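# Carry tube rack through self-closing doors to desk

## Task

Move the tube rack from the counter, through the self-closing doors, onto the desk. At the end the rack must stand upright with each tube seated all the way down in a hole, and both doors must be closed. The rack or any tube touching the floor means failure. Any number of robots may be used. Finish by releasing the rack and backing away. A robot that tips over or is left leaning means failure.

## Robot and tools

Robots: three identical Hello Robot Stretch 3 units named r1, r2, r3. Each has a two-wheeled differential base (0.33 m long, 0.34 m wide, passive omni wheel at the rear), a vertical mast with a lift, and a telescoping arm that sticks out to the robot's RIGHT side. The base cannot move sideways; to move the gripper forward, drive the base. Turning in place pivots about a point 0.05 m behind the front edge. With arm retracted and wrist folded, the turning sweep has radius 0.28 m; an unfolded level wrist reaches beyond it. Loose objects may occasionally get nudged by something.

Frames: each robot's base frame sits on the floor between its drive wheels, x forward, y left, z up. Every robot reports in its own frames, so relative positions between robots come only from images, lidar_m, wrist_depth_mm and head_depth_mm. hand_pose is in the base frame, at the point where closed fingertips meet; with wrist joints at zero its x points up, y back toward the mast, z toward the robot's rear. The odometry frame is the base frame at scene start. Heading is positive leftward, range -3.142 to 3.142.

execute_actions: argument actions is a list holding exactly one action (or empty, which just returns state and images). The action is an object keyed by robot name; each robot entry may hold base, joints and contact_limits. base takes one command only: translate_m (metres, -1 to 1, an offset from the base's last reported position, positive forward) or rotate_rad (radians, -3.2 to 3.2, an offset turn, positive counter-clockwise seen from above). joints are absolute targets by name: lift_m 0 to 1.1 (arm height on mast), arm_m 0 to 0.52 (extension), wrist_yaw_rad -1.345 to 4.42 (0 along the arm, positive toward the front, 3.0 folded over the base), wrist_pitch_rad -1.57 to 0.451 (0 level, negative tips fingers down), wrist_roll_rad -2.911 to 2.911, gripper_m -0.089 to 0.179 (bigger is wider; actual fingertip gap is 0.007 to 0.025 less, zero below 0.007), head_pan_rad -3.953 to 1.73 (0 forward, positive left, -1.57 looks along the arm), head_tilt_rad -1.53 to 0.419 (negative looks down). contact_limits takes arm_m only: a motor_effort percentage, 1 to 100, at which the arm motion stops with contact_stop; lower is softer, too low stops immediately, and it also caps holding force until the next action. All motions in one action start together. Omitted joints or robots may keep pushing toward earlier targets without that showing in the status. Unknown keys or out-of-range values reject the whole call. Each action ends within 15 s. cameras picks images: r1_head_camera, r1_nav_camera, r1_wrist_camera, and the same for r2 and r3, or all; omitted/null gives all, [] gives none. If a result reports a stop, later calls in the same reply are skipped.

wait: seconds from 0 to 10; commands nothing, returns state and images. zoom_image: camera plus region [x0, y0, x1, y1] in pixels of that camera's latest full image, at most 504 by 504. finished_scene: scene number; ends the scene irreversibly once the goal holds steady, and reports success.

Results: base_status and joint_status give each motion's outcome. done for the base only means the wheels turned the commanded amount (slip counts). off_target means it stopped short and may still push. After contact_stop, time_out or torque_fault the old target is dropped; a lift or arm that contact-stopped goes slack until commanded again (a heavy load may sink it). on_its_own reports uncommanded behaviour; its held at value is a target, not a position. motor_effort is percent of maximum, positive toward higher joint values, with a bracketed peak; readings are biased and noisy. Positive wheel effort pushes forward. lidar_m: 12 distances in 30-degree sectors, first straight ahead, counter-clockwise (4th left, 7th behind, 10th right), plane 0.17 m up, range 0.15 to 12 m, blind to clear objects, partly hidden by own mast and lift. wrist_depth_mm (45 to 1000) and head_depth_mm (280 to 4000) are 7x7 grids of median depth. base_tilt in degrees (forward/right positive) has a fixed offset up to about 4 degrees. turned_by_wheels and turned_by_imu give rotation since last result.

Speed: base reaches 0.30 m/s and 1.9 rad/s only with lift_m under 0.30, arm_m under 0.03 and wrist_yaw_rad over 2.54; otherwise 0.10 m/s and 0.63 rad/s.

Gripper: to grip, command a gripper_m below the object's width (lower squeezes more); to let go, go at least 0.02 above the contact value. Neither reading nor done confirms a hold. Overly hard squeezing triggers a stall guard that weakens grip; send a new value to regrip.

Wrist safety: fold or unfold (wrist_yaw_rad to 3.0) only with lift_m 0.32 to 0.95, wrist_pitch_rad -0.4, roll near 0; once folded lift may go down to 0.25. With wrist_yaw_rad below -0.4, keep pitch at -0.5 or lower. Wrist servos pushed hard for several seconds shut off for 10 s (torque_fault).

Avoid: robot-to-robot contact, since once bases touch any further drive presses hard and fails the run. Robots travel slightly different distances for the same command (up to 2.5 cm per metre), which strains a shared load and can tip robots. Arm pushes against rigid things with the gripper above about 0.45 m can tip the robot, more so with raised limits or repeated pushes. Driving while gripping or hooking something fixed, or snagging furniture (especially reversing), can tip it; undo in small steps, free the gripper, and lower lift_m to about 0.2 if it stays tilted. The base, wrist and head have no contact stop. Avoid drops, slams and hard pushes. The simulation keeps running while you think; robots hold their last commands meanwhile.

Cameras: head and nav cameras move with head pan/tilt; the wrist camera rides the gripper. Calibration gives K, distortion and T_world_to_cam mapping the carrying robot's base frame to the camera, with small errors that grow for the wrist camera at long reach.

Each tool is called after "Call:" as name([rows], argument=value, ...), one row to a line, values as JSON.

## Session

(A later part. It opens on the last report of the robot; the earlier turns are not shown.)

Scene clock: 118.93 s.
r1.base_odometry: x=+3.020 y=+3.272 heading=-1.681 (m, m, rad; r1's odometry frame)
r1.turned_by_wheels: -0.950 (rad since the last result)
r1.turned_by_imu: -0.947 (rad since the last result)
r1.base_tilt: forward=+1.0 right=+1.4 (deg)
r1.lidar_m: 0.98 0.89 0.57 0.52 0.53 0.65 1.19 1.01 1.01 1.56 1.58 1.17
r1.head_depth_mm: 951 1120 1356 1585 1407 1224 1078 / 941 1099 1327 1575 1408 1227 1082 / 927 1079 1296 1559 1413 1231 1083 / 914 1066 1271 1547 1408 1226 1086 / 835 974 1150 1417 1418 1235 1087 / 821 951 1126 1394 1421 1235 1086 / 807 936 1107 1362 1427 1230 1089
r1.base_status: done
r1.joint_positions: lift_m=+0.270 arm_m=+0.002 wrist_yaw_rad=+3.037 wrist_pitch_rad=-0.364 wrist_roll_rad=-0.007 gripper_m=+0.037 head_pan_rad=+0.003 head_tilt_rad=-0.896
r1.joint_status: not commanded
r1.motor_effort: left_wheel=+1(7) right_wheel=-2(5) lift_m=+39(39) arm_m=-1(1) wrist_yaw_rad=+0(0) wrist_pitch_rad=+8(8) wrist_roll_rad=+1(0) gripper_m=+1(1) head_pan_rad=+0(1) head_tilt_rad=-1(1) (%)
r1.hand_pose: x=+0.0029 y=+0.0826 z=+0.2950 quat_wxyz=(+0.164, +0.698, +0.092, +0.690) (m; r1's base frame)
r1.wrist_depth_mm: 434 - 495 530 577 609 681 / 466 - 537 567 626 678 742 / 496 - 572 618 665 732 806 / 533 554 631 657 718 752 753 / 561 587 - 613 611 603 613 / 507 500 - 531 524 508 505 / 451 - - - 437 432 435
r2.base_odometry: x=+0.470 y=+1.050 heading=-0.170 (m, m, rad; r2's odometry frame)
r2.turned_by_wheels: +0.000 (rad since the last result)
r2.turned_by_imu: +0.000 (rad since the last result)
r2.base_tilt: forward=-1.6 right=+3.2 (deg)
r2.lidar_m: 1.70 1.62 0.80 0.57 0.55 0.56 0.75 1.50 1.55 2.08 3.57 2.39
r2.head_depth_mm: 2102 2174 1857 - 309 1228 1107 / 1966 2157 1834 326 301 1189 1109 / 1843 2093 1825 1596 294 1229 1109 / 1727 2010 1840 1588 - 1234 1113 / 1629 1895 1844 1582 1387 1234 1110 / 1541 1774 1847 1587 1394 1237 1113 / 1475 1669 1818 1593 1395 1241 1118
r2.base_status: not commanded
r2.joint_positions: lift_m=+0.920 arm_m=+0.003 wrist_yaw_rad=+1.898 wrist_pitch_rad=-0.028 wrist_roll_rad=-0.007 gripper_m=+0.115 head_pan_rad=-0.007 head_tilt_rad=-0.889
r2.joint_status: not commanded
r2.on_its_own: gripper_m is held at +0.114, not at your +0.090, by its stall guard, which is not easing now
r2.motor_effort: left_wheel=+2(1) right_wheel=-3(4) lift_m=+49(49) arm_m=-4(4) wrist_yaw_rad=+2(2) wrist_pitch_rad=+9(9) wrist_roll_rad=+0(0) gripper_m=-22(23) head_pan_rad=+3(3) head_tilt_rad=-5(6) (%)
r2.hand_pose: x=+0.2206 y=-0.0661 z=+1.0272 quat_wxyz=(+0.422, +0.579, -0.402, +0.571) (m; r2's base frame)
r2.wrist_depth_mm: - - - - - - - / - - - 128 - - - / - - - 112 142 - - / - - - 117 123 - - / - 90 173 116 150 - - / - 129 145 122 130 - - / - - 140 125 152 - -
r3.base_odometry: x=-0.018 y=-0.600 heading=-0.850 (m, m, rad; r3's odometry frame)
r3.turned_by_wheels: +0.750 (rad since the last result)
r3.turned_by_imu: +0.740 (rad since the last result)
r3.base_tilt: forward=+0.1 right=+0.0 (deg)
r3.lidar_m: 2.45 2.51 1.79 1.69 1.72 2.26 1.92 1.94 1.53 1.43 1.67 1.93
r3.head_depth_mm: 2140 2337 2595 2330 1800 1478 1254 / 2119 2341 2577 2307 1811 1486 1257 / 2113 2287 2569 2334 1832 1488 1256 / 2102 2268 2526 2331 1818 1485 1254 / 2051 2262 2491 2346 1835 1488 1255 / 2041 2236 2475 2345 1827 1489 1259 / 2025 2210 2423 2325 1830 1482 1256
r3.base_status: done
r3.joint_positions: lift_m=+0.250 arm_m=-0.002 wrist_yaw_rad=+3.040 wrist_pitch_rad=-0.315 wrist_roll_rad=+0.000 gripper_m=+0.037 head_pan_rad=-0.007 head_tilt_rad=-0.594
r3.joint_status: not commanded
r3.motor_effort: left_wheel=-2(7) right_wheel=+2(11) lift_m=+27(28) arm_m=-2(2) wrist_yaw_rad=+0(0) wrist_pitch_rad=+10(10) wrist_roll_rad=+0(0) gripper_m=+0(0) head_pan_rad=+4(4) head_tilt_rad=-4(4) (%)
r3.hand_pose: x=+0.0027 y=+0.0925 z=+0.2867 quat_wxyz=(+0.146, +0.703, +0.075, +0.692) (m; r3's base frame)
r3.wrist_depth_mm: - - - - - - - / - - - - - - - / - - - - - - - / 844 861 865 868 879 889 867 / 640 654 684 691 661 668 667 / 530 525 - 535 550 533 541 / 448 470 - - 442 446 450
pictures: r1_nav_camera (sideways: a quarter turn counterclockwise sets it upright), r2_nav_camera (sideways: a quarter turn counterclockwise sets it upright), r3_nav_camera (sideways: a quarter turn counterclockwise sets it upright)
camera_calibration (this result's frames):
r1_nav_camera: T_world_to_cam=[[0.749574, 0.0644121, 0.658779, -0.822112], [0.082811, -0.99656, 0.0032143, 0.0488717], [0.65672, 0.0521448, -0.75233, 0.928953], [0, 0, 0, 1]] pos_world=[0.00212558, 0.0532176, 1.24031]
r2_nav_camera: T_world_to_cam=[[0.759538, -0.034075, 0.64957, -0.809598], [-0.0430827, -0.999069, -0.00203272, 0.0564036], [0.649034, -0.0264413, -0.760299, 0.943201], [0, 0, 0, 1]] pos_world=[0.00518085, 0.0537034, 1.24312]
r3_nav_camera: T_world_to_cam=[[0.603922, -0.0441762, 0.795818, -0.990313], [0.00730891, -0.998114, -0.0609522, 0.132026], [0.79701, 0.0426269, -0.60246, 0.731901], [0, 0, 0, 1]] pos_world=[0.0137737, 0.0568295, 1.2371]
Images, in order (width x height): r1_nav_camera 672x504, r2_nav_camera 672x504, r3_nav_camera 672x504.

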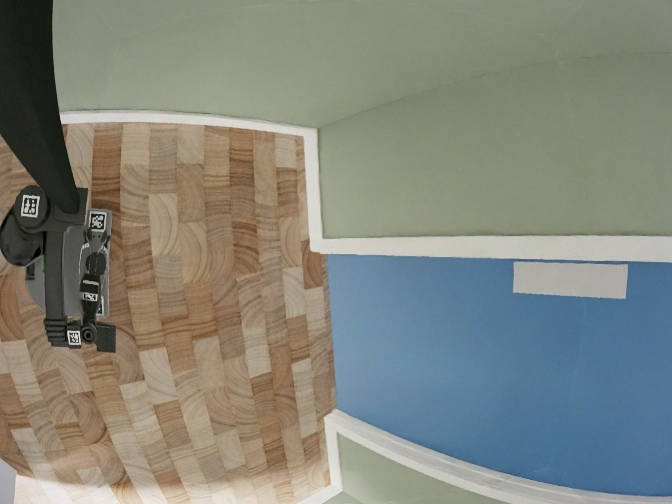

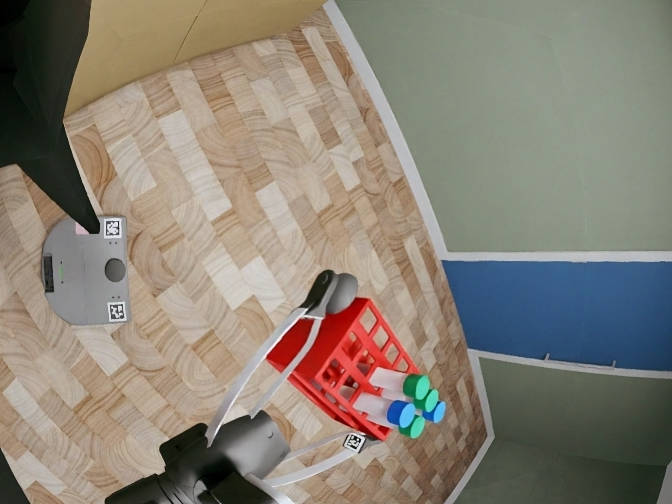

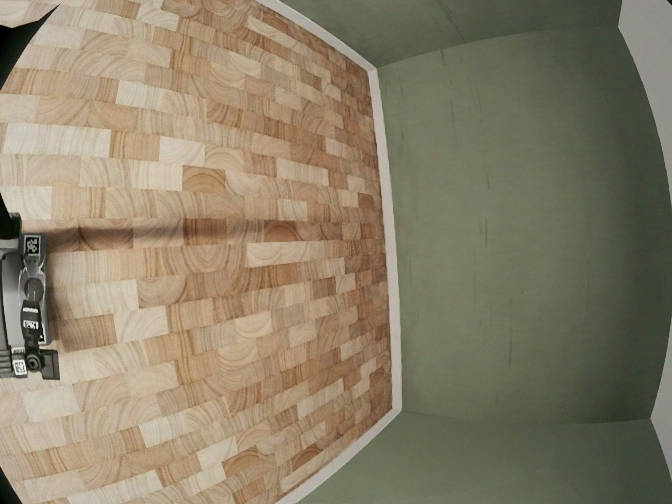

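Call:
execute_actions([
  {"r1":{"base":{"rotate_rad":-0.35}},"r3":{"base":{"rotate_rad":-1.4}}},
], cameras=[])

Call:
execute_actions([
  {"r1":{"base":{"translate_m":0.75}},"r3":{"base":{"translate_m":1.0}}},
], cameras=[])

Call:
execute_actions([
  {"r1":{"base":{"rotate_rad":0.2},"joints":{"lift_m":0.32,"head_tilt_rad":-1.2}},"r3":{"joints":{"lift_m":0.32,"head_tilt_rad":-1.2}}},
], cameras=["r1_nav_camera","r3_nav_camera"])

Scene clock: 122.70 s.
r1.base_odometry: x=+3.020 y=+3.272 heading=-2.031 (m, m, rad; r1's odometry frame)
r1.turned_by_wheels: -0.350 (rad since the last result)
r1.turned_by_imu: -0.349 (rad since the last result)
r1.base_tilt: forward=+0.9 right=+1.3 (deg)
r1.lidar_m: 1.10 0.98 0.73 0.54 0.53 0.55 0.77 1.21 1.26 1.61 1.56 1.39
r1.head_depth_mm: 1154 1360 1698 1652 1410 1221 1079 / 1151 1363 1625 1654 1406 1230 1079 / 1086 1274 1546 1656 1412 1227 1083 / 1024 1192 1433 1621 1413 1234 1082 / 974 1120 1328 1564 1416 1233 1089 / 927 1062 1236 1467 1421 1231 1089 / 880 1003 1126 1295 1409 1229 1090
r1.base_status: done
r1.joint_positions: lift_m=+0.270 arm_m=+0.002 wrist_yaw_rad=+3.037 wrist_pitch_rad=-0.364 wrist_roll_rad=-0.007 gripper_m=+0.037 head_pan_rad=+0.003 head_tilt_rad=-0.896
r1.joint_status: not commanded
r1.motor_effort: left_wheel=+0(8) right_wheel=-2(7) lift_m=+39(39) arm_m=-1(1) wrist_yaw_rad=+0(1) wrist_pitch_rad=+8(8) wrist_roll_rad=+1(0) gripper_m=+1(0) head_pan_rad=-1(1) head_tilt_rad=-2(2) (%)
r1.hand_pose: x=+0.0029 y=+0.0826 z=+0.2950 quat_wxyz=(+0.164, +0.698, +0.092, +0.690) (m; r1's base frame)
r1.wrist_depth_mm: 406 - 524 621 764 890 759 / 423 - 571 663 846 947 787 / 450 - 612 718 871 939 818 / 479 518 662 706 751 738 757 / 496 554 - 602 607 604 604 / 494 506 - 523 523 502 511 / 451 - - - 439 435 433
r2.base_odometry: x=+0.470 y=+1.050 heading=-0.170 (m, m, rad; r2's odometry frame)
r2.turned_by_wheels: +0.000 (rad since the last result)
r2.turned_by_imu: +0.000 (rad since the last result)
r2.base_tilt: forward=-1.6 right=+3.3 (deg)
r2.lidar_m: 1.70 1.63 0.80 0.57 0.55 0.56 0.75 1.51 1.55 2.08 3.58 2.38
r2.head_depth_mm: 2118 2180 1866 - 309 1223 1103 / 1958 2155 1838 326 301 1188 1106 / 1838 2085 1830 1604 294 1228 1109 / 1716 2009 1835 1575 - 1232 1113 / 1635 1885 1842 1590 1386 1236 1115 / 1547 1772 1860 1594 1389 1239 1116 / 1470 1666 1817 1598 1398 1239 1118
r2.base_status: not commanded
r2.joint_positions: lift_m=+0.920 arm_m=+0.003 wrist_yaw_rad=+1.898 wrist_pitch_rad=-0.028 wrist_roll_rad=-0.007 gripper_m=+0.115 head_pan_rad=-0.007 head_tilt_rad=-0.889
r2.joint_status: not commanded
r2.on_its_own: gripper_m is held at +0.114, not at your +0.090, by its stall guard, which is not easing now
r2.motor_effort: left_wheel=+1(2) right_wheel=-4(4) lift_m=+49(50) arm_m=-4(4) wrist_yaw_rad=+2(2) wrist_pitch_rad=+9(9) wrist_roll_rad=+0(0) gripper_m=-23(23) head_pan_rad=+2(3) head_tilt_rad=-6(6) (%)
r2.hand_pose: x=+0.2206 y=-0.0661 z=+1.0272 quat_wxyz=(+0.422, +0.579, -0.402, +0.571) (m; r2's base frame)
r2.wrist_depth_mm: - - - - - - - / - - - 128 - - - / - - - 112 142 - - / - - - 116 123 - - / - 90 173 116 150 - - / - 129 146 122 130 - - / - - 141 125 151 - -
r3.base_odometry: x=-0.018 y=-0.600 heading=-2.250 (m, m, rad; r3's odometry frame)
r3.turned_by_wheels: -1.400 (rad since the last result)
r3.turned_by_imu: -1.378 (rad since the last result)
r3.base_tilt: forward=+0.1 right=+0.0 (deg)
r3.lidar_m: 1.44 1.66 2.33 2.45 2.16 1.71 1.68 1.82 1.92 1.94 1.86 1.47
r3.head_depth_mm: 1178 1300 1435 1605 1757 1486 1254 / 1187 1310 1447 1616 1749 1484 1250 / 1305 1435 1570 1751 1774 1492 1254 / 1323 1451 1609 1818 1824 1488 1256 / 1328 1458 1615 1809 1815 1484 1259 / 1327 1447 1617 1815 1822 1495 1258 / 1327 1447 1605 1806 1825 1483 1256
r3.base_status: done
r3.joint_positions: lift_m=+0.250 arm_m=-0.002 wrist_yaw_rad=+3.040 wrist_pitch_rad=-0.315 wrist_roll_rad=+0.000 gripper_m=+0.037 head_pan_rad=-0.007 head_tilt_rad=-0.594
r3.joint_status: not commanded
r3.motor_effort: left_wheel=+2(8) right_wheel=-3(12) lift_m=+26(28) arm_m=-2(2) wrist_yaw_rad=+0(0) wrist_pitch_rad=+9(10) wrist_roll_rad=+0(1) gripper_m=+0(0) head_pan_rad=+4(5) head_tilt_rad=-4(4) (%)
r3.hand_pose: x=+0.0027 y=+0.0925 z=+0.2867 quat_wxyz=(+0.146, +0.703, +0.075, +0.692) (m; r3's base frame)
r3.wrist_depth_mm: - - - - - - - / - - - - - - - / - - - - - - - / 858 856 860 887 891 898 887 / 646 665 694 698 673 673 669 / 523 529 - 531 558 540 539 / 450 472 - - 447 448 453
pictures: none
No camera images: the call's "cameras" was empty. Leave "cameras" out to get every camera's image.

Scene clock: 127.63 s.
r1.base_odometry: x=+2.687 y=+2.600 heading=-2.031 (m, m, rad; r1's odometry frame)
r1.turned_by_wheels: +0.000 (rad since the last result)
r1.turned_by_imu: -0.004 (rad since the last result)
r1.base_tilt: forward=+0.9 right=+1.2 (deg)
r1.lidar_m: 0.43 0.42 0.43 0.47 0.89 0.92 1.28 1.89 1.67 1.24 1.21 0.58
r1.head_depth_mm: 450 542 681 896 1153 1222 1075 / 423 503 618 803 1146 1226 1085 / 399 468 568 718 983 1226 1084 / 376 439 524 651 857 1181 1086 / 356 412 487 595 763 1066 1085 / 339 389 455 547 688 924 1090 / 322 368 427 506 624 816 1053
r1.base_status: done
r1.joint_positions: lift_m=+0.270 arm_m=+0.002 wrist_yaw_rad=+3.037 wrist_pitch_rad=-0.364 wrist_roll_rad=-0.007 gripper_m=+0.037 head_pan_rad=+0.003 head_tilt_rad=-0.896
r1.joint_status: not commanded
r1.motor_effort: left_wheel=+1(8) right_wheel=-2(5) lift_m=+39(39) arm_m=-1(0) wrist_yaw_rad=+0(1) wrist_pitch_rad=+8(8) wrist_roll_rad=+0(0) gripper_m=+0(0) head_pan_rad=-1(1) head_tilt_rad=-2(2) (%)
r1.hand_pose: x=+0.0029 y=+0.0826 z=+0.2950 quat_wxyz=(+0.164, +0.698, +0.092, +0.690) (m; r1's base frame)
r1.wrist_depth_mm: 647 - 796 555 449 405 339 / 685 - 863 593 483 422 352 / 726 - 879 640 522 444 366 / 726 754 744 680 563 469 381 / 602 600 - 599 584 487 395 / 504 505 - 523 523 488 416 / 442 - - - 433 436 421
r2.base_odometry: x=+0.470 y=+1.050 heading=-0.170 (m, m, rad; r2's odometry frame)
r2.turned_by_wheels: +0.000 (rad since the last result)
r2.turned_by_imu: +0.000 (rad since the last result)
r2.base_tilt: forward=-1.6 right=+3.2 (deg)
r2.lidar_m: 1.70 1.62 0.80 0.57 0.55 0.56 0.75 1.51 1.55 2.08 3.56 2.39
r2.head_depth_mm: 2094 2176 1867 - 309 1224 1103 / 1969 2168 1832 326 301 1193 1105 / 1837 2073 1828 1613 294 1230 1111 / 1730 1999 1850 1581 - 1226 1111 / 1639 1892 1847 1590 1385 1234 1114 / 1543 1771 1855 1590 1402 1237 1116 / 1466 1677 1809 1600 1395 1243 1117
r2.base_status: not commanded
r2.joint_positions: lift_m=+0.920 arm_m=+0.003 wrist_yaw_rad=+1.898 wrist_pitch_rad=-0.028 wrist_roll_rad=-0.007 gripper_m=+0.115 head_pan_rad=-0.007 head_tilt_rad=-0.889
r2.joint_status: not commanded
r2.on_its_own: gripper_m is held at +0.114, not at your +0.090, by its stall guard, which is not easing now
r2.motor_effort: left_wheel=+1(2) right_wheel=-5(4) lift_m=+49(50) arm_m=-4(4) wrist_yaw_rad=+2(2) wrist_pitch_rad=+9(9) wrist_roll_rad=+0(0) gripper_m=-22(22) head_pan_rad=+3(2) head_tilt_rad=-5(5) (%)
r2.hand_pose: x=+0.2206 y=-0.0661 z=+1.0272 quat_wxyz=(+0.422, +0.579, -0.402, +0.571) (m; r2's base frame)
r2.wrist_depth_mm: - - - - - - - / - - - 129 - - - / - - - 112 142 - - / - - - 117 123 - - / - 90 173 116 150 - - / - 129 146 123 130 - - / - - 140 125 151 - -
r3.base_odometry: x=-0.646 y=-1.378 heading=-2.250 (m, m, rad; r3's odometry frame)
r3.turned_by_wheels: +0.000 (rad since the last result)
r3.turned_by_imu: -0.001 (rad since the last result)
r3.base_tilt: forward=+0.1 right=+0.0 (deg)
r3.lidar_m: 0.54 0.58 0.86 2.34 2.52 2.71 2.68 2.51 1.97 1.26 0.59 0.49
r3.head_depth_mm: 412 453 501 561 627 685 749 / 417 457 504 565 645 748 867 / 420 462 511 572 649 753 900 / 423 464 515 578 658 763 913 / 425 467 519 583 665 773 928 / 428 472 523 589 674 781 942 / 432 475 527 595 680 796 956
r3.base_status: done
r3.joint_positions: lift_m=+0.250 arm_m=-0.002 wrist_yaw_rad=+3.040 wrist_pitch_rad=-0.315 wrist_roll_rad=+0.000 gripper_m=+0.037 head_pan_rad=-0.007 head_tilt_rad=-0.594
r3.joint_status: not commanded
r3.motor_effort: left_wheel=+1(8) right_wheel=-4(9) lift_m=+28(27) arm_m=-2(2) wrist_yaw_rad=+0(0) wrist_pitch_rad=+9(10) wrist_roll_rad=+1(1) gripper_m=+0(0) head_pan_rad=+3(4) head_tilt_rad=-4(4) (%)
r3.hand_pose: x=+0.0027 y=+0.0925 z=+0.2867 quat_wxyz=(+0.147, +0.703, +0.075, +0.692) (m; r3's base frame)
r3.wrist_depth_mm: - - - - - 743 614 / - - - - - 786 611 / - - - - - 842 609 / 854 876 869 856 856 828 615 / 662 655 682 693 666 676 609 / 535 522 - 532 557 535 537 / 445 475 - - 446 446 445
pictures: none
No camera images: the call's "cameras" was empty. Leave "cameras" out to get every camera's image.

Scene clock: 129.10 s.
r1.base_odometry: x=+2.687 y=+2.600 heading=-1.831 (m, m, rad; r1's odometry frame)
r1.turned_by_wheels: +0.200 (rad since the last result)
r1.turned_by_imu: +0.199 (rad since the last result)
r1.base_tilt: forward=+1.0 right=+1.4 (deg)
r1.lidar_m: 0.42 0.42 0.44 0.63 0.88 1.00 1.66 1.89 1.43 1.21 0.71 0.49
r1.head_depth_mm: 449 576 800 1261 1250 1155 1073 / 433 549 746 1170 1254 1170 - / 417 523 702 1055 1256 1174 - / 402 500 660 966 1256 1185 - / 388 478 623 889 1247 1176 - / 375 459 588 827 1231 1166 - / 362 440 562 767 1063 1164 1092
r1.base_status: done
r1.joint_positions: lift_m=+0.320 arm_m=+0.002 wrist_yaw_rad=+3.037 wrist_pitch_rad=-0.364 wrist_roll_rad=-0.007 gripper_m=+0.037 head_pan_rad=+0.003 head_tilt_rad=-1.186
r1.joint_status: all done
r1.motor_effort: left_wheel=-4(8) right_wheel=+1(7) lift_m=+44(47) arm_m=-1(1) wrist_yaw_rad=+0(0) wrist_pitch_rad=+8(8) wrist_roll_rad=+1(0) gripper_m=+0(0) head_pan_rad=-1(1) head_tilt_rad=-9(31) (%)
r1.hand_pose: x=+0.0029 y=+0.0826 z=+0.3448 quat_wxyz=(+0.164, +0.698, +0.092, +0.690) (m; r1's base frame)
r1.wrist_depth_mm: 669 - 801 745 497 416 366 / 717 - 860 795 521 451 375 / 757 - 943 856 533 476 386 / 776 820 840 809 565 514 396 / 671 685 - 666 589 525 407 / 564 561 - 568 587 530 421 / 488 500 - 495 489 488 434
r2.base_odometry: x=+0.470 y=+1.050 heading=-0.170 (m, m, rad; r2's odometry frame)
r2.turned_by_wheels: +0.000 (rad since the last result)
r2.turned_by_imu: +0.000 (rad since the last result)
r2.base_tilt: forward=-1.6 right=+3.2 (deg)
r2.lidar_m: 1.70 1.62 0.80 0.57 0.55 0.56 0.75 1.51 1.55 2.08 3.58 2.39
r2.head_depth_mm: 2109 2182 1860 - 309 1221 1103 / 1946 2145 1823 326 301 1189 1104 / 1838 2085 1846 1611 294 1227 1106 / 1728 2012 1832 1580 - 1231 1110 / 1628 1888 1848 1585 1394 1234 1115 / 1546 1774 1862 1592 1391 1239 1112 / 1469 1681 1817 1596 1392 1244 1124
r2.base_status: not commanded
r2.joint_positions: lift_m=+0.920 arm_m=+0.003 wrist_yaw_rad=+1.898 wrist_pitch_rad=-0.028 wrist_roll_rad=-0.007 gripper_m=+0.115 head_pan_rad=-0.007 head_tilt_rad=-0.889
r2.joint_status: not commanded
r2.on_its_own: gripper_m is held at +0.114, not at your +0.090, by its stall guard, which is not easing now
r2.motor_effort: left_wheel=+2(2) right_wheel=-3(3) lift_m=+50(50) arm_m=-4(4) wrist_yaw_rad=+2(2) wrist_pitch_rad=+9(9) wrist_roll_rad=+0(0) gripper_m=-22(22) head_pan_rad=+3(3) head_tilt_rad=-5(5) (%)
r2.hand_pose: x=+0.2206 y=-0.0661 z=+1.0272 quat_wxyz=(+0.422, +0.579, -0.402, +0.571) (m; r2's base frame)
r2.wrist_depth_mm: - - - - - - - / - - - 128 - - - / - - - 112 142 - - / - - - 117 123 - - / - 89 172 116 150 - - / - 129 145 122 130 - - / - - 141 125 151 - -
r3.base_odometry: x=-0.646 y=-1.378 heading=-2.250 (m, m, rad; r3's odometry frame)
r3.turned_by_wheels: +0.000 (rad since the last result)
r3.turned_by_imu: +0.000 (rad since the last result)
r3.base_tilt: forward=+0.2 right=+0.0 (deg)
r3.lidar_m: 0.54 0.58 0.86 2.34 2.51 2.71 2.68 2.51 1.97 1.26 0.59 0.48
r3.head_depth_mm: 527 621 714 985 1263 1181 1105 / 532 653 820 1036 1272 1194 1113 / 537 662 859 1229 1264 1193 - / 542 670 871 1246 1262 1195 - / 547 676 888 1279 1266 1185 - / 553 683 897 1300 1260 1174 1110 / 559 692 914 1308 1255 1169 1104
r3.base_status: not commanded
r3.joint_positions: lift_m=+0.320 arm_m=-0.002 wrist_yaw_rad=+3.040 wrist_pitch_rad=-0.315 wrist_roll_rad=+0.000 gripper_m=+0.037 head_pan_rad=-0.007 head_tilt_rad=-1.185
r3.joint_status: all done
r3.motor_effort: left_wheel=+2(2) right_wheel=-3(3) lift_m=+38(39) arm_m=-2(2) wrist_yaw_rad=+0(0) wrist_pitch_rad=+10(10) wrist_roll_rad=+0(1) gripper_m=+0(0) head_pan_rad=+4(4) head_tilt_rad=-9(48) (%)
r3.hand_pose: x=+0.0027 y=+0.0924 z=+0.3562 quat_wxyz=(+0.147, +0.703, +0.075, +0.692) (m; r3's base frame)
r3.wrist_depth_mm: - - - - - 741 598 / - - - - - 801 604 / - - - - - 854 614 / - - - - - 877 623 / 750 769 822 816 777 782 619 / 609 621 - 615 660 629 587 / 521 528 522 535 526 525 534
pictures: r1_nav_camera (sideways: a quarter turn counterclockwise sets it upright), r3_nav_camera (sideways: a quarter turn counterclockwise sets it upright)
camera_calibration (this result's frames):
r1_nav_camera: T_world_to_cam=[[0.906255, 0.0648305, 0.41773, -0.509046], [0.0804051, -0.996566, -0.0197726, 0.0788096], [0.415014, 0.0515066, -0.908356, 1.13324], [0, 0, 0, 1]] pos_world=[-0.0153222, 0.0531713, 1.24359]
r3_nav_camera: T_world_to_cam=[[0.945031, -0.0463369, 0.323679, -0.377277], [-0.02888, -0.997868, -0.058532, 0.129048], [0.325701, 0.0459667, -0.944355, 1.17927], [0, 0, 0, 1]] pos_world=[-0.0238249, 0.0570837, 1.24332]
Images, in order (width x height): r1_nav_camera 672x504, r3_nav_camera 672x504.

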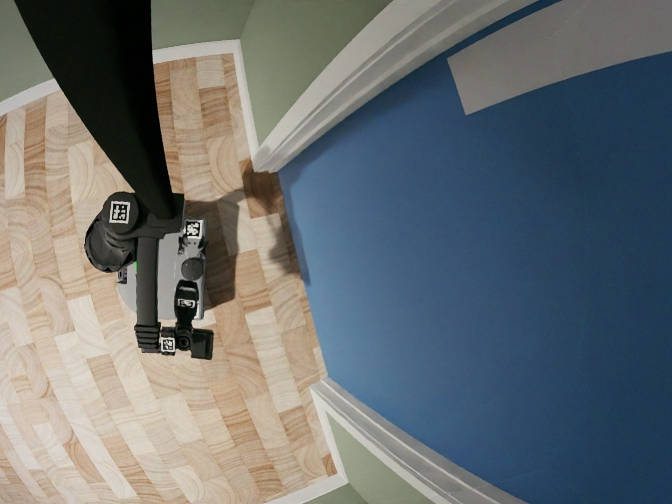

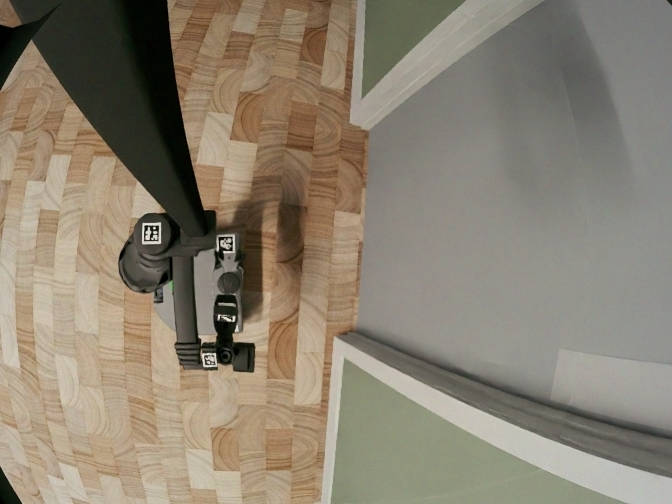

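Call:
execute_actions([
  {"r1":{"base":{"rotate_rad":0.65}},"r3":{"base":{"rotate_rad":0.1}}},
], cameras=[])

Call:
execute_actions([
  {"r1":{"base":{"translate_m":0.3}},"r3":{"base":{"translate_m":0.45}}},
], cameras=[])

Call:
execute_actions([
  {"r1":{"base":{"rotate_rad":-0.35}},"r3":{"base":{"translate_m":0.3}}},
], cameras=["r1_nav_camera","r3_nav_camera"])

Scene clock: 131.83 s.
r1.base_odometry: x=+2.687 y=+2.600 heading=-1.181 (m, m, rad; r1's odometry frame)
r1.turned_by_wheels: +0.650 (rad since the last result)
r1.turned_by_imu: +0.649 (rad since the last result)
r1.base_tilt: forward=+0.9 right=+1.4 (deg)
r1.lidar_m: 0.42 0.44 0.79 0.89 1.07 1.89 1.89 1.34 1.21 0.71 0.46 0.42
r1.head_depth_mm: 361 439 556 760 1197 1152 1070 / 377 462 594 828 1225 1172 - / 394 486 634 911 1241 1178 - / 411 513 681 1009 1257 1179 - / 429 545 730 1023 1258 1177 - / 445 540 663 1010 1267 1162 - / 412 483 674 1182 1271 1169 1096
r1.base_status: done
r1.joint_positions: lift_m=+0.320 arm_m=+0.002 wrist_yaw_rad=+3.037 wrist_pitch_rad=-0.364 wrist_roll_rad=-0.007 gripper_m=+0.037 head_pan_rad=+0.003 head_tilt_rad=-1.186
r1.joint_status: not commanded
r1.motor_effort: left_wheel=-3(7) right_wheel=+2(5) lift_m=+44(44) arm_m=-1(1) wrist_yaw_rad=+0(0) wrist_pitch_rad=+8(8) wrist_roll_rad=+1(0) gripper_m=+0(0) head_pan_rad=-1(0) head_tilt_rad=-8(8) (%)
r1.hand_pose: x=+0.0029 y=+0.0826 z=+0.3448 quat_wxyz=(+0.164, +0.698, +0.092, +0.690) (m; r1's base frame)
r1.wrist_depth_mm: - - 891 832 804 762 578 / - - 958 885 838 825 564 / - - - - 927 873 550 / 844 826 836 832 841 801 526 / 683 675 - 668 678 674 516 / 568 566 - 573 585 574 489 / 487 494 - 496 486 488 468
r2.base_odometry: x=+0.470 y=+1.050 heading=-0.170 (m, m, rad; r2's odometry frame)
r2.turned_by_wheels: +0.000 (rad since the last result)
r2.turned_by_imu: +0.000 (rad since the last result)
r2.base_tilt: forward=-1.6 right=+3.2 (deg)
r2.lidar_m: 1.70 1.62 0.80 0.57 0.55 0.56 0.75 1.50 1.55 2.07 3.57 2.39
r2.head_depth_mm: 2099 2180 1856 - 308 1229 1107 / 1956 2158 1831 326 301 1191 1106 / 1833 2081 1847 1601 294 1228 1108 / 1729 2025 1841 1590 - 1228 1111 / 1641 1893 1844 1591 1388 1235 1112 / 1550 1767 1863 1590 1389 1241 1115 / 1470 1669 1810 1598 1399 1239 1117
r2.base_status: not commanded
r2.joint_positions: lift_m=+0.920 arm_m=+0.003 wrist_yaw_rad=+1.898 wrist_pitch_rad=-0.028 wrist_roll_rad=-0.007 gripper_m=+0.115 head_pan_rad=-0.007 head_tilt_rad=-0.889
r2.joint_status: not commanded
r2.on_its_own: gripper_m is held at +0.114, not at your +0.090, by its stall guard, which is not easing now
r2.motor_effort: left_wheel=+2(2) right_wheel=-4(3) lift_m=+49(50) arm_m=-4(4) wrist_yaw_rad=+2(2) wrist_pitch_rad=+9(9) wrist_roll_rad=+0(0) gripper_m=-22(22) head_pan_rad=+3(3) head_tilt_rad=-5(6) (%)
r2.hand_pose: x=+0.2206 y=-0.0661 z=+1.0272 quat_wxyz=(+0.422, +0.579, -0.402, +0.571) (m; r2's base frame)
r2.wrist_depth_mm: - - - - - - - / - - - 129 - - - / - - - 112 142 - - / - - - 117 123 - - / - 90 173 116 149 - - / - 129 145 122 131 - - / - - 141 125 152 - -
r3.base_odometry: x=-0.646 y=-1.378 heading=-2.150 (m, m, rad; r3's odometry frame)
r3.turned_by_wheels: +0.100 (rad since the last result)
r3.turned_by_imu: +0.100 (rad since the last result)
r3.base_tilt: forward=+0.1 right=+0.1 (deg)
r3.lidar_m: 0.54 0.61 0.86 2.34 2.64 2.69 2.68 2.49 1.97 1.01 0.55 0.48
r3.head_depth_mm: 516 627 752 912 1240 1182 1110 / 527 644 826 1065 1256 1191 1119 / 537 661 851 1204 1268 1193 - / 550 677 882 1263 1261 1189 - / 561 696 913 1322 1262 1186 - / 571 711 944 1323 1257 1170 1120 / 585 734 982 1319 1256 1171 1105
r3.base_status: done
r3.joint_positions: lift_m=+0.320 arm_m=-0.002 wrist_yaw_rad=+3.040 wrist_pitch_rad=-0.315 wrist_roll_rad=+0.000 gripper_m=+0.037 head_pan_rad=-0.007 head_tilt_rad=-1.185
r3.joint_status: not commanded
r3.motor_effort: left_wheel=-2(4) right_wheel=+3(9) lift_m=+38(39) arm_m=-2(3) wrist_yaw_rad=+0(0) wrist_pitch_rad=+10(10) wrist_roll_rad=+0(1) gripper_m=+0(0) head_pan_rad=+5(4) head_tilt_rad=-9(9) (%)
r3.hand_pose: x=+0.0027 y=+0.0924 z=+0.3562 quat_wxyz=(+0.147, +0.703, +0.075, +0.692) (m; r3's base frame)
r3.wrist_depth_mm: - - - - - 927 655 / - - - - - 917 694 / - - - - - 916 679 / - - - - - 877 681 / 764 785 823 809 786 789 682 / 621 621 - 634 649 636 619 / 514 522 530 534 524 521 530
pictures: none
No camera images: the call's "cameras" was empty. Leave "cameras" out to get every camera's image.

Scene clock: 137.60 s.
r1.base_odometry: x=+2.801 y=+2.322 heading=-1.181 (m, m, rad; r1's odometry frame)
r1.turned_by_wheels: +0.000 (rad since the last result)
r1.turned_by_imu: -0.003 (rad since the last result)
r1.base_tilt: forward=+0.9 right=+1.3 (deg)
r1.lidar_m: 0.15 0.17 0.20 0.78 0.95 1.84 2.18 1.45 0.73 0.24 0.15 -
r1.head_depth_mm: - - - - 339 715 1067 / - - - - 365 744 - / - - - - 409 1054 - / - - - 305 495 1170 - / - - - 325 628 1167 - / - - - 344 559 1153 - / - - - 343 443 1170 1094
r1.base_status: done
r1.joint_positions: lift_m=+0.320 arm_m=+0.002 wrist_yaw_rad=+3.037 wrist_pitch_rad=-0.364 wrist_roll_rad=-0.007 gripper_m=+0.037 head_pan_rad=+0.003 head_tilt_rad=-1.186
r1.joint_status: not commanded
r1.motor_effort: left_wheel=-4(3) right_wheel=+1(5) lift_m=+44(44) arm_m=-1(1) wrist_yaw_rad=+0(0) wrist_pitch_rad=+8(8) wrist_roll_rad=+0(1) gripper_m=+0(0) head_pan_rad=+0(0) head_tilt_rad=-8(8) (%)
r1.hand_pose: x=+0.0029 y=+0.0826 z=+0.3448 quat_wxyz=(+0.164, +0.698, +0.092, +0.690) (m; r1's base frame)
r1.wrist_depth_mm: 904 - 805 760 696 201 182 / 952 - 869 816 745 215 193 / - - 900 880 654 230 205 / 848 834 843 840 547 244 213 / 674 682 - 671 298 262 206 / 571 567 - 568 313 280 202 / 489 493 - 506 375 301 198
r2.base_odometry: x=+0.470 y=+1.050 heading=-0.170 (m, m, rad; r2's odometry frame)
r2.turned_by_wheels: +0.000 (rad since the last result)
r2.turned_by_imu: +0.000 (rad since the last result)
r2.base_tilt: forward=-1.6 right=+3.3 (deg)
r2.lidar_m: 1.70 1.62 0.80 0.57 0.55 0.56 0.75 1.51 1.55 2.08 3.56 2.39
r2.head_depth_mm: 2090 2172 1863 - 309 1227 1104 / 1966 2160 1827 326 301 1188 1102 / 1835 2075 1833 1598 294 1229 1109 / 1720 2016 1854 1577 - 1230 1113 / 1627 1888 1842 1588 1390 1236 1118 / 1541 1774 1854 1598 1395 1235 1115 / 1473 1674 1818 1603 1397 1242 1119
r2.base_status: not commanded
r2.joint_positions: lift_m=+0.920 arm_m=+0.003 wrist_yaw_rad=+1.898 wrist_pitch_rad=-0.028 wrist_roll_rad=-0.007 gripper_m=+0.115 head_pan_rad=-0.007 head_tilt_rad=-0.889
r2.joint_status: not commanded
r2.on_its_own: gripper_m is held at +0.114, not at your +0.090, by its stall guard, which is not easing now
r2.motor_effort: left_wheel=+2(1) right_wheel=-3(4) lift_m=+49(49) arm_m=-4(4) wrist_yaw_rad=+2(2) wrist_pitch_rad=+9(9) wrist_roll_rad=+0(0) gripper_m=-22(23) head_pan_rad=+3(3) head_tilt_rad=-6(6) (%)
r2.hand_pose: x=+0.2206 y=-0.0661 z=+1.0272 quat_wxyz=(+0.422, +0.579, -0.402, +0.571) (m; r2's base frame)
r2.wrist_depth_mm: - - - - - - - / - - - 128 - - - / - - - 112 142 - - / - - - 117 123 - - / - 90 173 116 150 - - / - 129 145 122 131 - - / - - 141 125 151 - -
r3.base_odometry: x=-0.892 y=-1.755 heading=-2.150 (m, m, rad; r3's odometry frame)
r3.turned_by_wheels: +0.000 (rad since the last result)
r3.turned_by_imu: +0.000 (rad since the last result)
r3.base_tilt: forward=+0.1 right=+0.1 (deg)
r3.lidar_m: - 0.15 0.18 0.64 2.53 3.10 3.09 2.86 2.17 0.22 0.15 -
r3.head_depth_mm: - - - - - 542 1079 / - - - - - 534 1091 / - - - - 322 645 - / - - - - 335 776 - / - - - - 358 1041 - / - - - - 377 1149 1118 / - - - - 407 1158 1106
r3.base_status: done
r3.joint_positions: lift_m=+0.320 arm_m=-0.002 wrist_yaw_rad=+3.040 wrist_pitch_rad=-0.315 wrist_roll_rad=+0.000 gripper_m=+0.037 head_pan_rad=-0.007 head_tilt_rad=-1.186
r3.joint_status: not commanded
r3.motor_effort: left_wheel=-1(2) right_wheel=+3(9) lift_m=+38(38) arm_m=-2(3) wrist_yaw_rad=+0(0) wrist_pitch_rad=+10(9) wrist_roll_rad=+1(0) gripper_m=+1(0) head_pan_rad=+3(5) head_tilt_rad=-9(9) (%)
r3.hand_pose: x=+0.0027 y=+0.0924 z=+0.3562 quat_wxyz=(+0.147, +0.703, +0.075, +0.692) (m; r3's base frame)
r3.wrist_depth_mm: - - - - 469 202 128 / - - - - 454 198 127 / - - - - 438 195 126 / - - - 972 430 192 125 / 775 766 822 819 415 191 124 / 633 624 - 624 308 189 123 / 522 520 517 526 470 187 122
pictures: none
No camera images: the call's "cameras" was empty. Leave "cameras" out to get every camera's image.

Scene clock: 141.57 s.
r1.base_odometry: x=+2.801 y=+2.322 heading=-1.531 (m, m, rad; r1's odometry frame)
r1.turned_by_wheels: -0.350 (rad since the last result)
r1.turned_by_imu: -0.351 (rad since the last result)
r1.base_tilt: forward=+1.0 right=+1.3 (deg)
r1.lidar_m: - 0.15 0.19 0.20 0.81 1.10 2.05 1.86 1.35 0.54 0.19 0.15
r1.head_depth_mm: - - - - 443 1147 1070 / - - - - 444 1159 - / - - - - 445 1170 - / - - - - 446 1169 - / - - - - 448 1159 - / - - - - 449 899 - / - - - - 448 612 1094
r1.base_status: done
r1.joint_positions: lift_m=+0.320 arm_m=+0.002 wrist_yaw_rad=+3.037 wrist_pitch_rad=-0.364 wrist_roll_rad=-0.007 gripper_m=+0.037 head_pan_rad=+0.003 head_tilt_rad=-1.186
r1.joint_status: not commanded
r1.motor_effort: left_wheel=+0(5) right_wheel=-2(5) lift_m=+44(44) arm_m=-1(1) wrist_yaw_rad=+0(0) wrist_pitch_rad=+8(8) wrist_roll_rad=+1(0) gripper_m=+0(0) head_pan_rad=-1(0) head_tilt_rad=-8(8) (%)
r1.hand_pose: x=+0.0029 y=+0.0826 z=+0.3448 quat_wxyz=(+0.164, +0.698, +0.092, +0.690) (m; r1's base frame)
r1.wrist_depth_mm: 674 - 713 418 222 211 153 / 718 - 767 445 238 214 154 / 768 - 825 483 258 217 156 / 794 826 834 528 282 220 158 / 682 681 - 629 303 225 160 / 568 567 - 529 324 229 162 / 483 499 - 462 384 231 165
r2.base_odometry: x=+0.470 y=+1.050 heading=-0.170 (m, m, rad; r2's odometry frame)
r2.turned_by_wheels: +0.000 (rad since the last result)
r2.turned_by_imu: +0.000 (rad since the last result)
r2.base_tilt: forward=-1.6 right=+3.2 (deg)
r2.lidar_m: 1.70 1.62 0.80 0.57 0.55 0.56 0.75 1.50 1.55 2.07 3.57 2.38
r2.head_depth_mm: 2106 2186 1867 - 309 1224 1107 / 1961 2160 1835 326 301 1190 1105 / 1842 2078 1845 1605 294 1228 1106 / 1717 2001 1848 1589 - 1232 1108 / 1628 1884 1853 1596 1392 1235 1111 / 1551 1783 1859 1592 1390 1239 1117 / 1467 1671 1825 1593 1397 1238 1118
r2.base_status: not commanded
r2.joint_positions: lift_m=+0.920 arm_m=+0.003 wrist_yaw_rad=+1.898 wrist_pitch_rad=-0.028 wrist_roll_rad=-0.007 gripper_m=+0.115 head_pan_rad=-0.007 head_tilt_rad=-0.889
r2.joint_status: not commanded
r2.on_its_own: gripper_m is held at +0.114, not at your +0.090, by its stall guard, which is not easing now
r2.motor_effort: left_wheel=+2(2) right_wheel=-4(4) lift_m=+50(50) arm_m=-4(4) wrist_yaw_rad=+3(2) wrist_pitch_rad=+9(9) wrist_roll_rad=+0(0) gripper_m=-23(23) head_pan_rad=+2(3) head_tilt_rad=-6(6) (%)
r2.hand_pose: x=+0.2206 y=-0.0661 z=+1.0272 quat_wxyz=(+0.422, +0.579, -0.402, +0.571) (m; r2's base frame)
r2.wrist_depth_mm: - - - - - - - / - - - 128 - - - / - - - 112 142 - - / - - - 117 124 - - / - 90 174 116 151 - - / - 130 145 122 131 - - / - - 141 124 152 - -
r3.base_odometry: x=-1.056 y=-2.005 heading=-2.149 (m, m, rad; r3's odometry frame)
r3.turned_by_wheels: +0.001 (rad since the last result)
r3.turned_by_imu: +0.040 (rad since the last result)
r3.base_tilt: forward=+0.0 right=+0.1 (deg)
r3.lidar_m: - - 0.15 0.20 2.56 3.30 3.28 0.35 0.31 0.21 0.15 -
r3.head_depth_mm: - - - - - 1150 1108 / - - - - - - 1119 / - - - - - - - / - - - - - - - / - - - - - - - / - - - - - 1077 - / - - - - - 1135 1108
r3.base_status: translate_m off_target (by the wheels' count: +0.2998 of +0.3000)
r3.joint_positions: lift_m=+0.320 arm_m=-0.003 wrist_yaw_rad=+3.039 wrist_pitch_rad=-0.316 wrist_roll_rad=+0.000 gripper_m=+0.037 head_pan_rad=-0.003 head_tilt_rad=-1.202
r3.joint_status: not commanded
r3.on_its_own: left_wheel is at rest, and its effort (+36) is outside its rest range (-18 to +18)
r3.motor_effort: left_wheel=+36(48) right_wheel=+16(79) lift_m=+33(38) arm_m=-1(2) wrist_yaw_rad=+1(22) wrist_pitch_rad=+10(11) wrist_roll_rad=+0(0) gripper_m=+0(0) head_pan_rad=+2(4) head_tilt_rad=+1(9) (%)
r3.hand_pose: x=+0.0029 y=+0.0924 z=+0.3562 quat_wxyz=(+0.147, +0.703, +0.076, +0.692) (m; r3's base frame)
r3.wrist_depth_mm: - - - 365 138 85 61 / - - - 389 141 86 62 / - - - 413 144 88 63 / - - 967 443 148 89 63 / 779 764 817 493 150 90 64 / 617 617 - 531 129 91 65 / 520 531 522 499 177 93 66
pictures: r1_nav_camera (sideways: a quarter turn counterclockwise sets it upright), r3_nav_camera (sideways: a quarter turn counterclockwise sets it upright)
camera_calibration (this result's frames):
r1_nav_camera: T_world_to_cam=[[0.906395, 0.0648308, 0.417428, -0.508653], [0.0803983, -0.996566, -0.0197985, 0.0788434], [0.414711, 0.0515057, -0.908494, 1.13342], [0, 0, 0, 1]] pos_world=[-0.0153417, 0.0531712, 1.2436]
r3_nav_camera: T_world_to_cam=[[0.95042, -0.0432116, 0.307952, -0.356828], [-0.0265293, -0.997955, -0.0581561, 0.128543], [0.309835, 0.047103, -0.949623, 1.18621], [0, 0, 0, 1]] pos_world=[-0.0249822, 0.0569872, 1.24381]
Images, in order (width x height): r1_nav_camera 672x504, r3_nav_camera 672x504.

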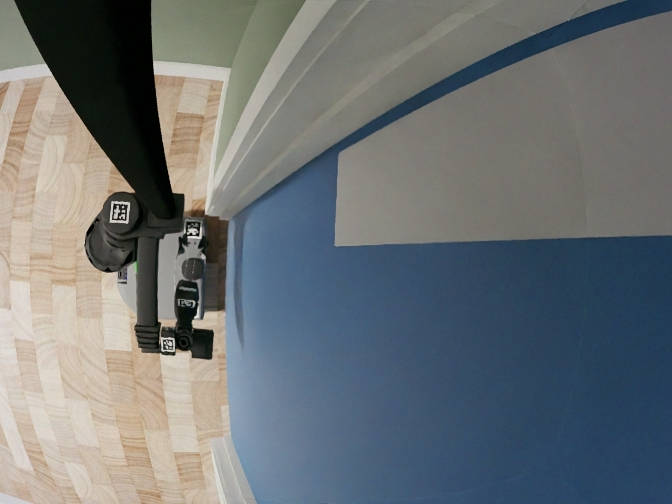

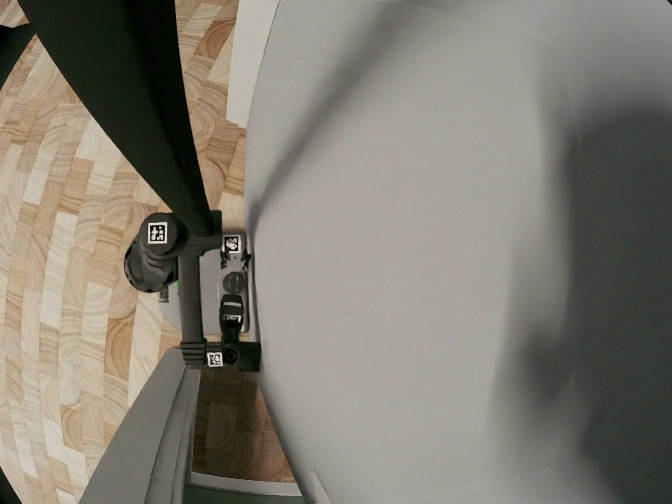

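Call:
execute_actions([
  {"r1":{"base":{"rotate_rad":-0.12}},"r3":{"base":{"translate_m":0.1}}},
], cameras=[])

Call:
execute_actions([
  {"r1":{"base":{"translate_m":0.7}},"r3":{"base":{"translate_m":0.95}}},
], cameras=["r1_nav_camera","r3_nav_camera","r2_nav_camera"])

Scene clock: 144.50 s.
r1.base_odometry: x=+2.801 y=+2.322 heading=-1.651 (m, m, rad; r1's odometry frame)
r1.turned_by_wheels: -0.120 (rad since the last result)
r1.turned_by_imu: -0.120 (rad since the last result)
r1.base_tilt: forward=+1.0 right=+1.3 (deg)
r1.lidar_m: - 0.15 0.17 0.20 0.79 0.99 2.00 1.94 1.42 0.72 0.22 0.15
r1.head_depth_mm: - - - 309 555 1153 1068 / - - - 310 513 1167 - / - - - 297 480 1164 - / - - - - 449 1167 - / - - - - 422 1124 - / - - - - 399 857 - / - - - - 382 559 1098
r1.base_status: done
r1.joint_positions: lift_m=+0.320 arm_m=+0.002 wrist_yaw_rad=+3.037 wrist_pitch_rad=-0.364 wrist_roll_rad=-0.007 gripper_m=+0.037 head_pan_rad=+0.003 head_tilt_rad=-1.186
r1.joint_status: not commanded
r1.motor_effort: left_wheel=+1(4) right_wheel=-2(5) lift_m=+44(44) arm_m=-1(1) wrist_yaw_rad=+0(0) wrist_pitch_rad=+8(8) wrist_roll_rad=+1(0) gripper_m=+1(0) head_pan_rad=-1(2) head_tilt_rad=-8(8) (%)
r1.hand_pose: x=+0.0029 y=+0.0826 z=+0.3448 quat_wxyz=(+0.164, +0.698, +0.092, +0.690) (m; r1's base frame)
r1.wrist_depth_mm: 632 - 694 229 228 186 142 / 671 - 760 249 243 191 144 / 736 - 824 273 262 196 147 / 777 788 803 299 286 201 149 / 673 677 - 350 300 208 153 / 563 567 - 383 286 214 156 / 486 500 - 415 385 217 160
r2.base_odometry: x=+0.470 y=+1.050 heading=-0.170 (m, m, rad; r2's odometry frame)
r2.turned_by_wheels: +0.000 (rad since the last result)
r2.turned_by_imu: +0.000 (rad since the last result)
r2.base_tilt: forward=-1.6 right=+3.3 (deg)
r2.lidar_m: 1.70 1.63 0.80 0.57 0.55 0.56 0.75 1.51 1.55 2.08 3.58 2.39
r2.head_depth_mm: 2099 2181 1865 - 309 1225 1105 / 1971 2153 1831 326 301 1194 1107 / 1840 2081 1836 1604 294 1230 1108 / 1722 2013 1847 1582 - 1229 1112 / 1631 1882 1863 1584 1390 1238 1113 / 1545 1772 1860 1595 1387 1233 1116 / 1466 1669 1819 1591 1395 1242 1120
r2.base_status: not commanded
r2.joint_positions: lift_m=+0.920 arm_m=+0.003 wrist_yaw_rad=+1.898 wrist_pitch_rad=-0.028 wrist_roll_rad=-0.007 gripper_m=+0.115 head_pan_rad=-0.007 head_tilt_rad=-0.889
r2.joint_status: not commanded
r2.on_its_own: gripper_m is held at +0.114, not at your +0.090, by its stall guard, which is not easing now
r2.motor_effort: left_wheel=+2(2) right_wheel=-4(4) lift_m=+49(50) arm_m=-4(4) wrist_yaw_rad=+2(2) wrist_pitch_rad=+9(9) wrist_roll_rad=+0(0) gripper_m=-22(22) head_pan_rad=+3(3) head_tilt_rad=-6(5) (%)
r2.hand_pose: x=+0.2206 y=-0.0661 z=+1.0272 quat_wxyz=(+0.422, +0.579, -0.402, +0.571) (m; r2's base frame)
r2.wrist_depth_mm: - - - - - - - / - - - 128 - - - / - - - 111 142 - - / - - - 117 124 - - / - 90 172 116 150 - - / - 128 145 122 130 - - / - - 140 125 151 - -
r3.base_odometry: x=-1.110 y=-2.089 heading=-2.148 (m, m, rad; r3's odometry frame)
r3.turned_by_wheels: +0.001 (rad since the last result)
r3.turned_by_imu: +0.130 (rad since the last result)
r3.base_tilt: forward=+0.1 right=+0.0 (deg)
r3.lidar_m: - - 0.15 0.20 2.75 3.37 3.41 0.36 0.36 0.21 0.15 -
r3.head_depth_mm: - - - - - 1152 1108 / - - - - - - 1120 / - - - - - - - / - - - - - - - / - - - - - - - / - - - - - 1050 - / - - - - - 1134 1104
r3.base_status: translate_m off_target (by the wheels' count: +0.0998 of +0.1000)
r3.joint_positions: lift_m=+0.320 arm_m=-0.003 wrist_yaw_rad=+3.038 wrist_pitch_rad=-0.316 wrist_roll_rad=+0.000 gripper_m=+0.037 head_pan_rad=-0.004 head_tilt_rad=-1.202
r3.joint_status: not commanded
r3.on_its_own: left_wheel is at rest, and its effort (+38) is outside its rest range (-18 to +18)
r3.motor_effort: left_wheel=+38(39) right_wheel=+15(34) lift_m=+33(33) arm_m=-1(1) wrist_yaw_rad=+2(2) wrist_pitch_rad=+10(10) wrist_roll_rad=+0(0) gripper_m=+0(1) head_pan_rad=+3(2) head_tilt_rad=+0(1) (%)
r3.hand_pose: x=+0.0031 y=+0.0924 z=+0.3562 quat_wxyz=(+0.148, +0.703, +0.075, +0.692) (m; r3's base frame)
r3.wrist_depth_mm: - - - 359 138 85 62 / - - - 386 141 86 62 / - - - 404 143 87 63 / 991 - - 437 148 89 63 / 777 762 795 491 150 90 64 / 610 618 - 526 129 91 65 / 521 518 524 508 177 92 65
pictures: none
No camera images: the call's "cameras" was empty. Leave "cameras" out to get every camera's image.

Scene clock: 155.03 s.
r1.base_odometry: x=+2.745 y=+1.625 heading=-1.651 (m, m, rad; r1's odometry frame)
r1.turned_by_wheels: +0.000 (rad since the last result)
r1.turned_by_imu: -0.647 (rad since the last result)
r1.base_tilt: forward=+0.9 right=+1.4 (deg)
r1.lidar_m: - - 0.15 0.20 2.01 0.72 0.54 1.84 2.17 0.21 0.15 -
r1.head_depth_mm: - - - - - 1127 1073 / - - - - - - - / - - - - - - - / - - - - - - - / - - - - - 521 - / - - - - - 1144 - / - - - - - 1138 1107
r1.base_status: translate_m off_target (by the wheels' count: +0.6999 of +0.7000)
r1.joint_positions: lift_m=+0.320 arm_m=+0.002 wrist_yaw_rad=+3.047 wrist_pitch_rad=-0.364 wrist_roll_rad=-0.007 gripper_m=+0.037 head_pan_rad=+0.001 head_tilt_rad=-1.209
r1.joint_status: not commanded
r1.motor_effort: left_wheel=+13(61) right_wheel=+11(17) lift_m=+41(44) arm_m=-2(2) wrist_yaw_rad=-10(16) wrist_pitch_rad=+8(8) wrist_roll_rad=+1(0) gripper_m=+0(1) head_pan_rad=-1(0) head_tilt_rad=+5(8) (%)
r1.hand_pose: x=+0.0006 y=+0.0828 z=+0.3449 quat_wxyz=(+0.161, +0.698, +0.096, +0.691) (m; r1's base frame)
r1.wrist_depth_mm: - - - - 151 93 67 / - - - - 155 94 67 / - - - - 160 95 68 / 847 849 858 802 163 97 69 / 673 682 - 676 153 99 70 / 567 563 - 565 143 100 71 / 486 494 - 497 200 102 72
r2.base_odometry: x=+0.470 y=+1.050 heading=-0.170 (m, m, rad; r2's odometry frame)
r2.turned_by_wheels: +0.000 (rad since the last result)
r2.turned_by_imu: -0.001 (rad since the last result)
r2.base_tilt: forward=-1.6 right=+3.2 (deg)
r2.lidar_m: 1.70 1.62 0.80 0.57 0.55 0.56 0.75 1.50 1.55 2.08 3.56 1.92
r2.head_depth_mm: 1697 1978 1863 - 309 1227 1102 / 1743 2026 1834 326 301 1191 1105 / 1770 2031 1827 1614 294 1229 1110 / 1716 2001 1839 1587 - 1230 1112 / 1633 1895 1850 1583 1391 1235 1113 / 1546 1781 1851 1586 1393 1235 1120 / 1472 1673 1820 1603 1394 1241 1120
r2.base_status: not commanded
r2.joint_positions: lift_m=+0.920 arm_m=+0.003 wrist_yaw_rad=+1.898 wrist_pitch_rad=-0.028 wrist_roll_rad=-0.007 gripper_m=+0.115 head_pan_rad=-0.007 head_tilt_rad=-0.889
r2.joint_status: not commanded
r2.on_its_own: gripper_m is held at +0.114, not at your +0.090, by its stall guard, which is not easing now
r2.motor_effort: left_wheel=+2(2) right_wheel=-4(3) lift_m=+49(50) arm_m=-4(4) wrist_yaw_rad=+2(2) wrist_pitch_rad=+9(9) wrist_roll_rad=+0(0) gripper_m=-22(22) head_pan_rad=+3(3) head_tilt_rad=-6(6) (%)
r2.hand_pose: x=+0.2206 y=-0.0661 z=+1.0272 quat_wxyz=(+0.422, +0.579, -0.402, +0.571) (m; r2's base frame)
r2.wrist_depth_mm: - - - - - - - / - - - 129 - - - / - - - 112 142 - - / - - - 117 123 - - / - 90 173 116 150 - - / - 129 146 122 131 - - / - - 140 125 152 - -
r3.base_odometry: x=-1.628 y=-2.885 heading=-2.148 (m, m, rad; r3's odometry frame)
r3.turned_by_wheels: +0.001 (rad since the last result)
r3.turned_by_imu: +1.204 (rad since the last result)
r3.base_tilt: forward=+0.0 right=+0.0 (deg)
r3.lidar_m: - - 0.15 0.20 3.71 0.99 1.42 1.48 1.90 0.21 0.15 -
r3.head_depth_mm: - - - - - 1153 1105 / - - - - - - 1116 / - - - - - - - / - - - - - - - / - - - - - - - / - - - - - 1057 - / - - - - - 1008 1108
r3.base_status: translate_m off_target (by the wheels' count: +0.9497 of +0.9500)
r3.joint_positions: lift_m=+0.320 arm_m=-0.002 wrist_yaw_rad=+3.043 wrist_pitch_rad=-0.316 wrist_roll_rad=+0.001 gripper_m=+0.037 head_pan_rad=+0.005 head_tilt_rad=-1.200
r3.joint_status: not commanded
r3.on_its_own: left_wheel is at rest, and its effort (+34) is outside its rest range (-18 to +18); right_wheel is at rest, and its effort (+32) is outside its rest range (-18 to +18)
r3.motor_effort: left_wheel=+34(66) right_wheel=+32(67) lift_m=+32(35) arm_m=-3(3) wrist_yaw_rad=-4(11) wrist_pitch_rad=+10(11) wrist_roll_rad=+0(0) gripper_m=+0(0) head_pan_rad=-2(2) head_tilt_rad=+0(5) (%)
r3.hand_pose: x=+0.0020 y=+0.0924 z=+0.3562 quat_wxyz=(+0.146, +0.703, +0.077, +0.692) (m; r3's base frame)
r3.wrist_depth_mm: - - - 380 140 86 62 / - - - 404 144 87 63 / - - - 430 147 88 63 / - - - 462 150 90 64 / 758 786 809 516 153 91 65 / 620 625 - 566 132 93 65 / 529 522 523 505 182 94 66
pictures: r1_nav_camera (sideways: a quarter turn counterclockwise sets it upright), r2_nav_camera (sideways: a quarter turn counterclockwise sets it upright), r3_nav_camera (sideways: a quarter turn counterclockwise sets it upright)
camera_calibration (this result's frames):
r1_nav_camera: T_world_to_cam=[[0.915762, 0.0636719, 0.396644, -0.48164], [0.0786386, -0.99667, -0.0215667, 0.0811555], [0.39395, 0.0509414, -0.917719, 1.14553], [0, 0, 0, 1]] pos_world=[-0.0165972, 0.0531971, 1.24407]
r2_nav_camera: T_world_to_cam=[[0.759538, -0.0340752, 0.649569, -0.809598], [-0.0430829, -0.999069, -0.00203271, 0.0564036], [0.649034, -0.0264414, -0.7603, 0.943201], [0, 0, 0, 1]] pos_world=[0.00518085, 0.0537034, 1.24312]
r3_nav_camera: T_world_to_cam=[[0.950239, -0.0356084, 0.309479, -0.358816], [-0.0184505, -0.998135, -0.0581932, 0.128542], [0.310974, 0.0495874, -0.949124, 1.18555], [0, 0, 0, 1]] pos_world=[-0.0253437, 0.0567371, 1.24376]
Images, in order (width x height): r1_nav_camera 672x504, r2_nav_camera 672x504, r3_nav_camera 672x504.

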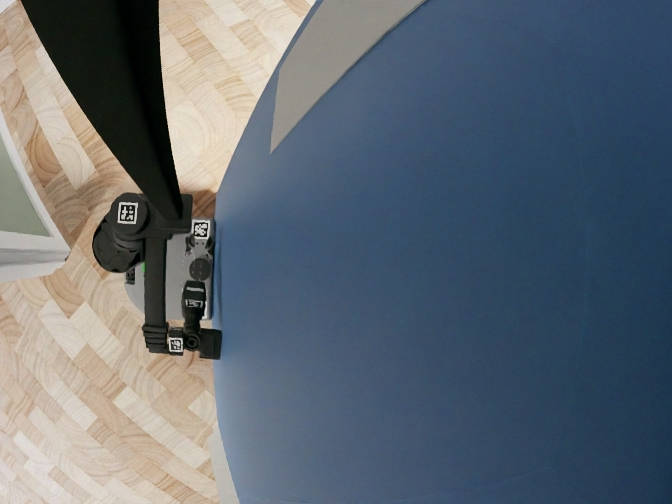

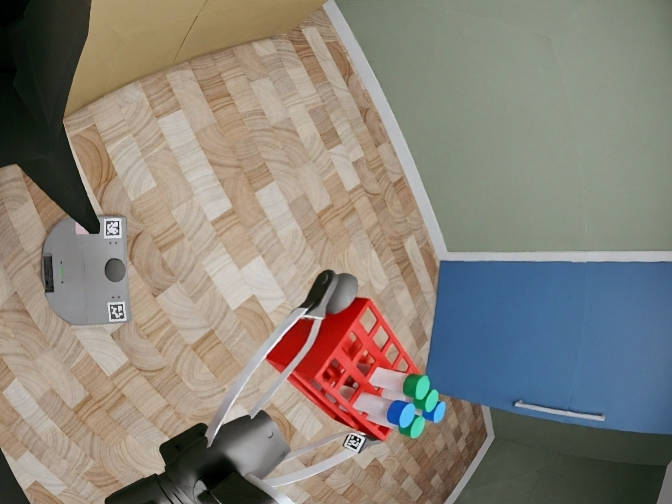

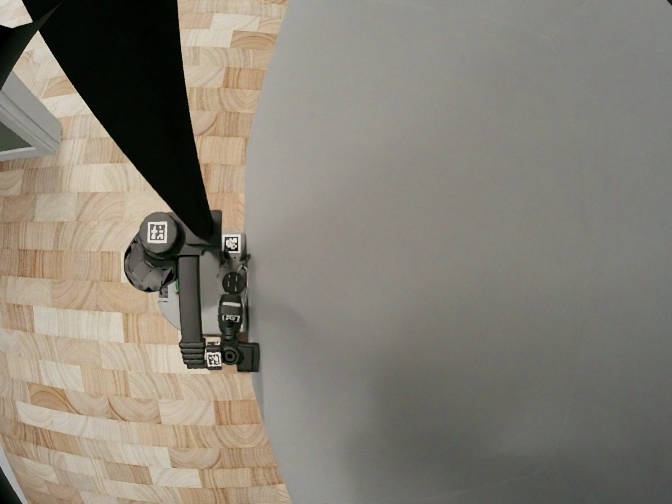

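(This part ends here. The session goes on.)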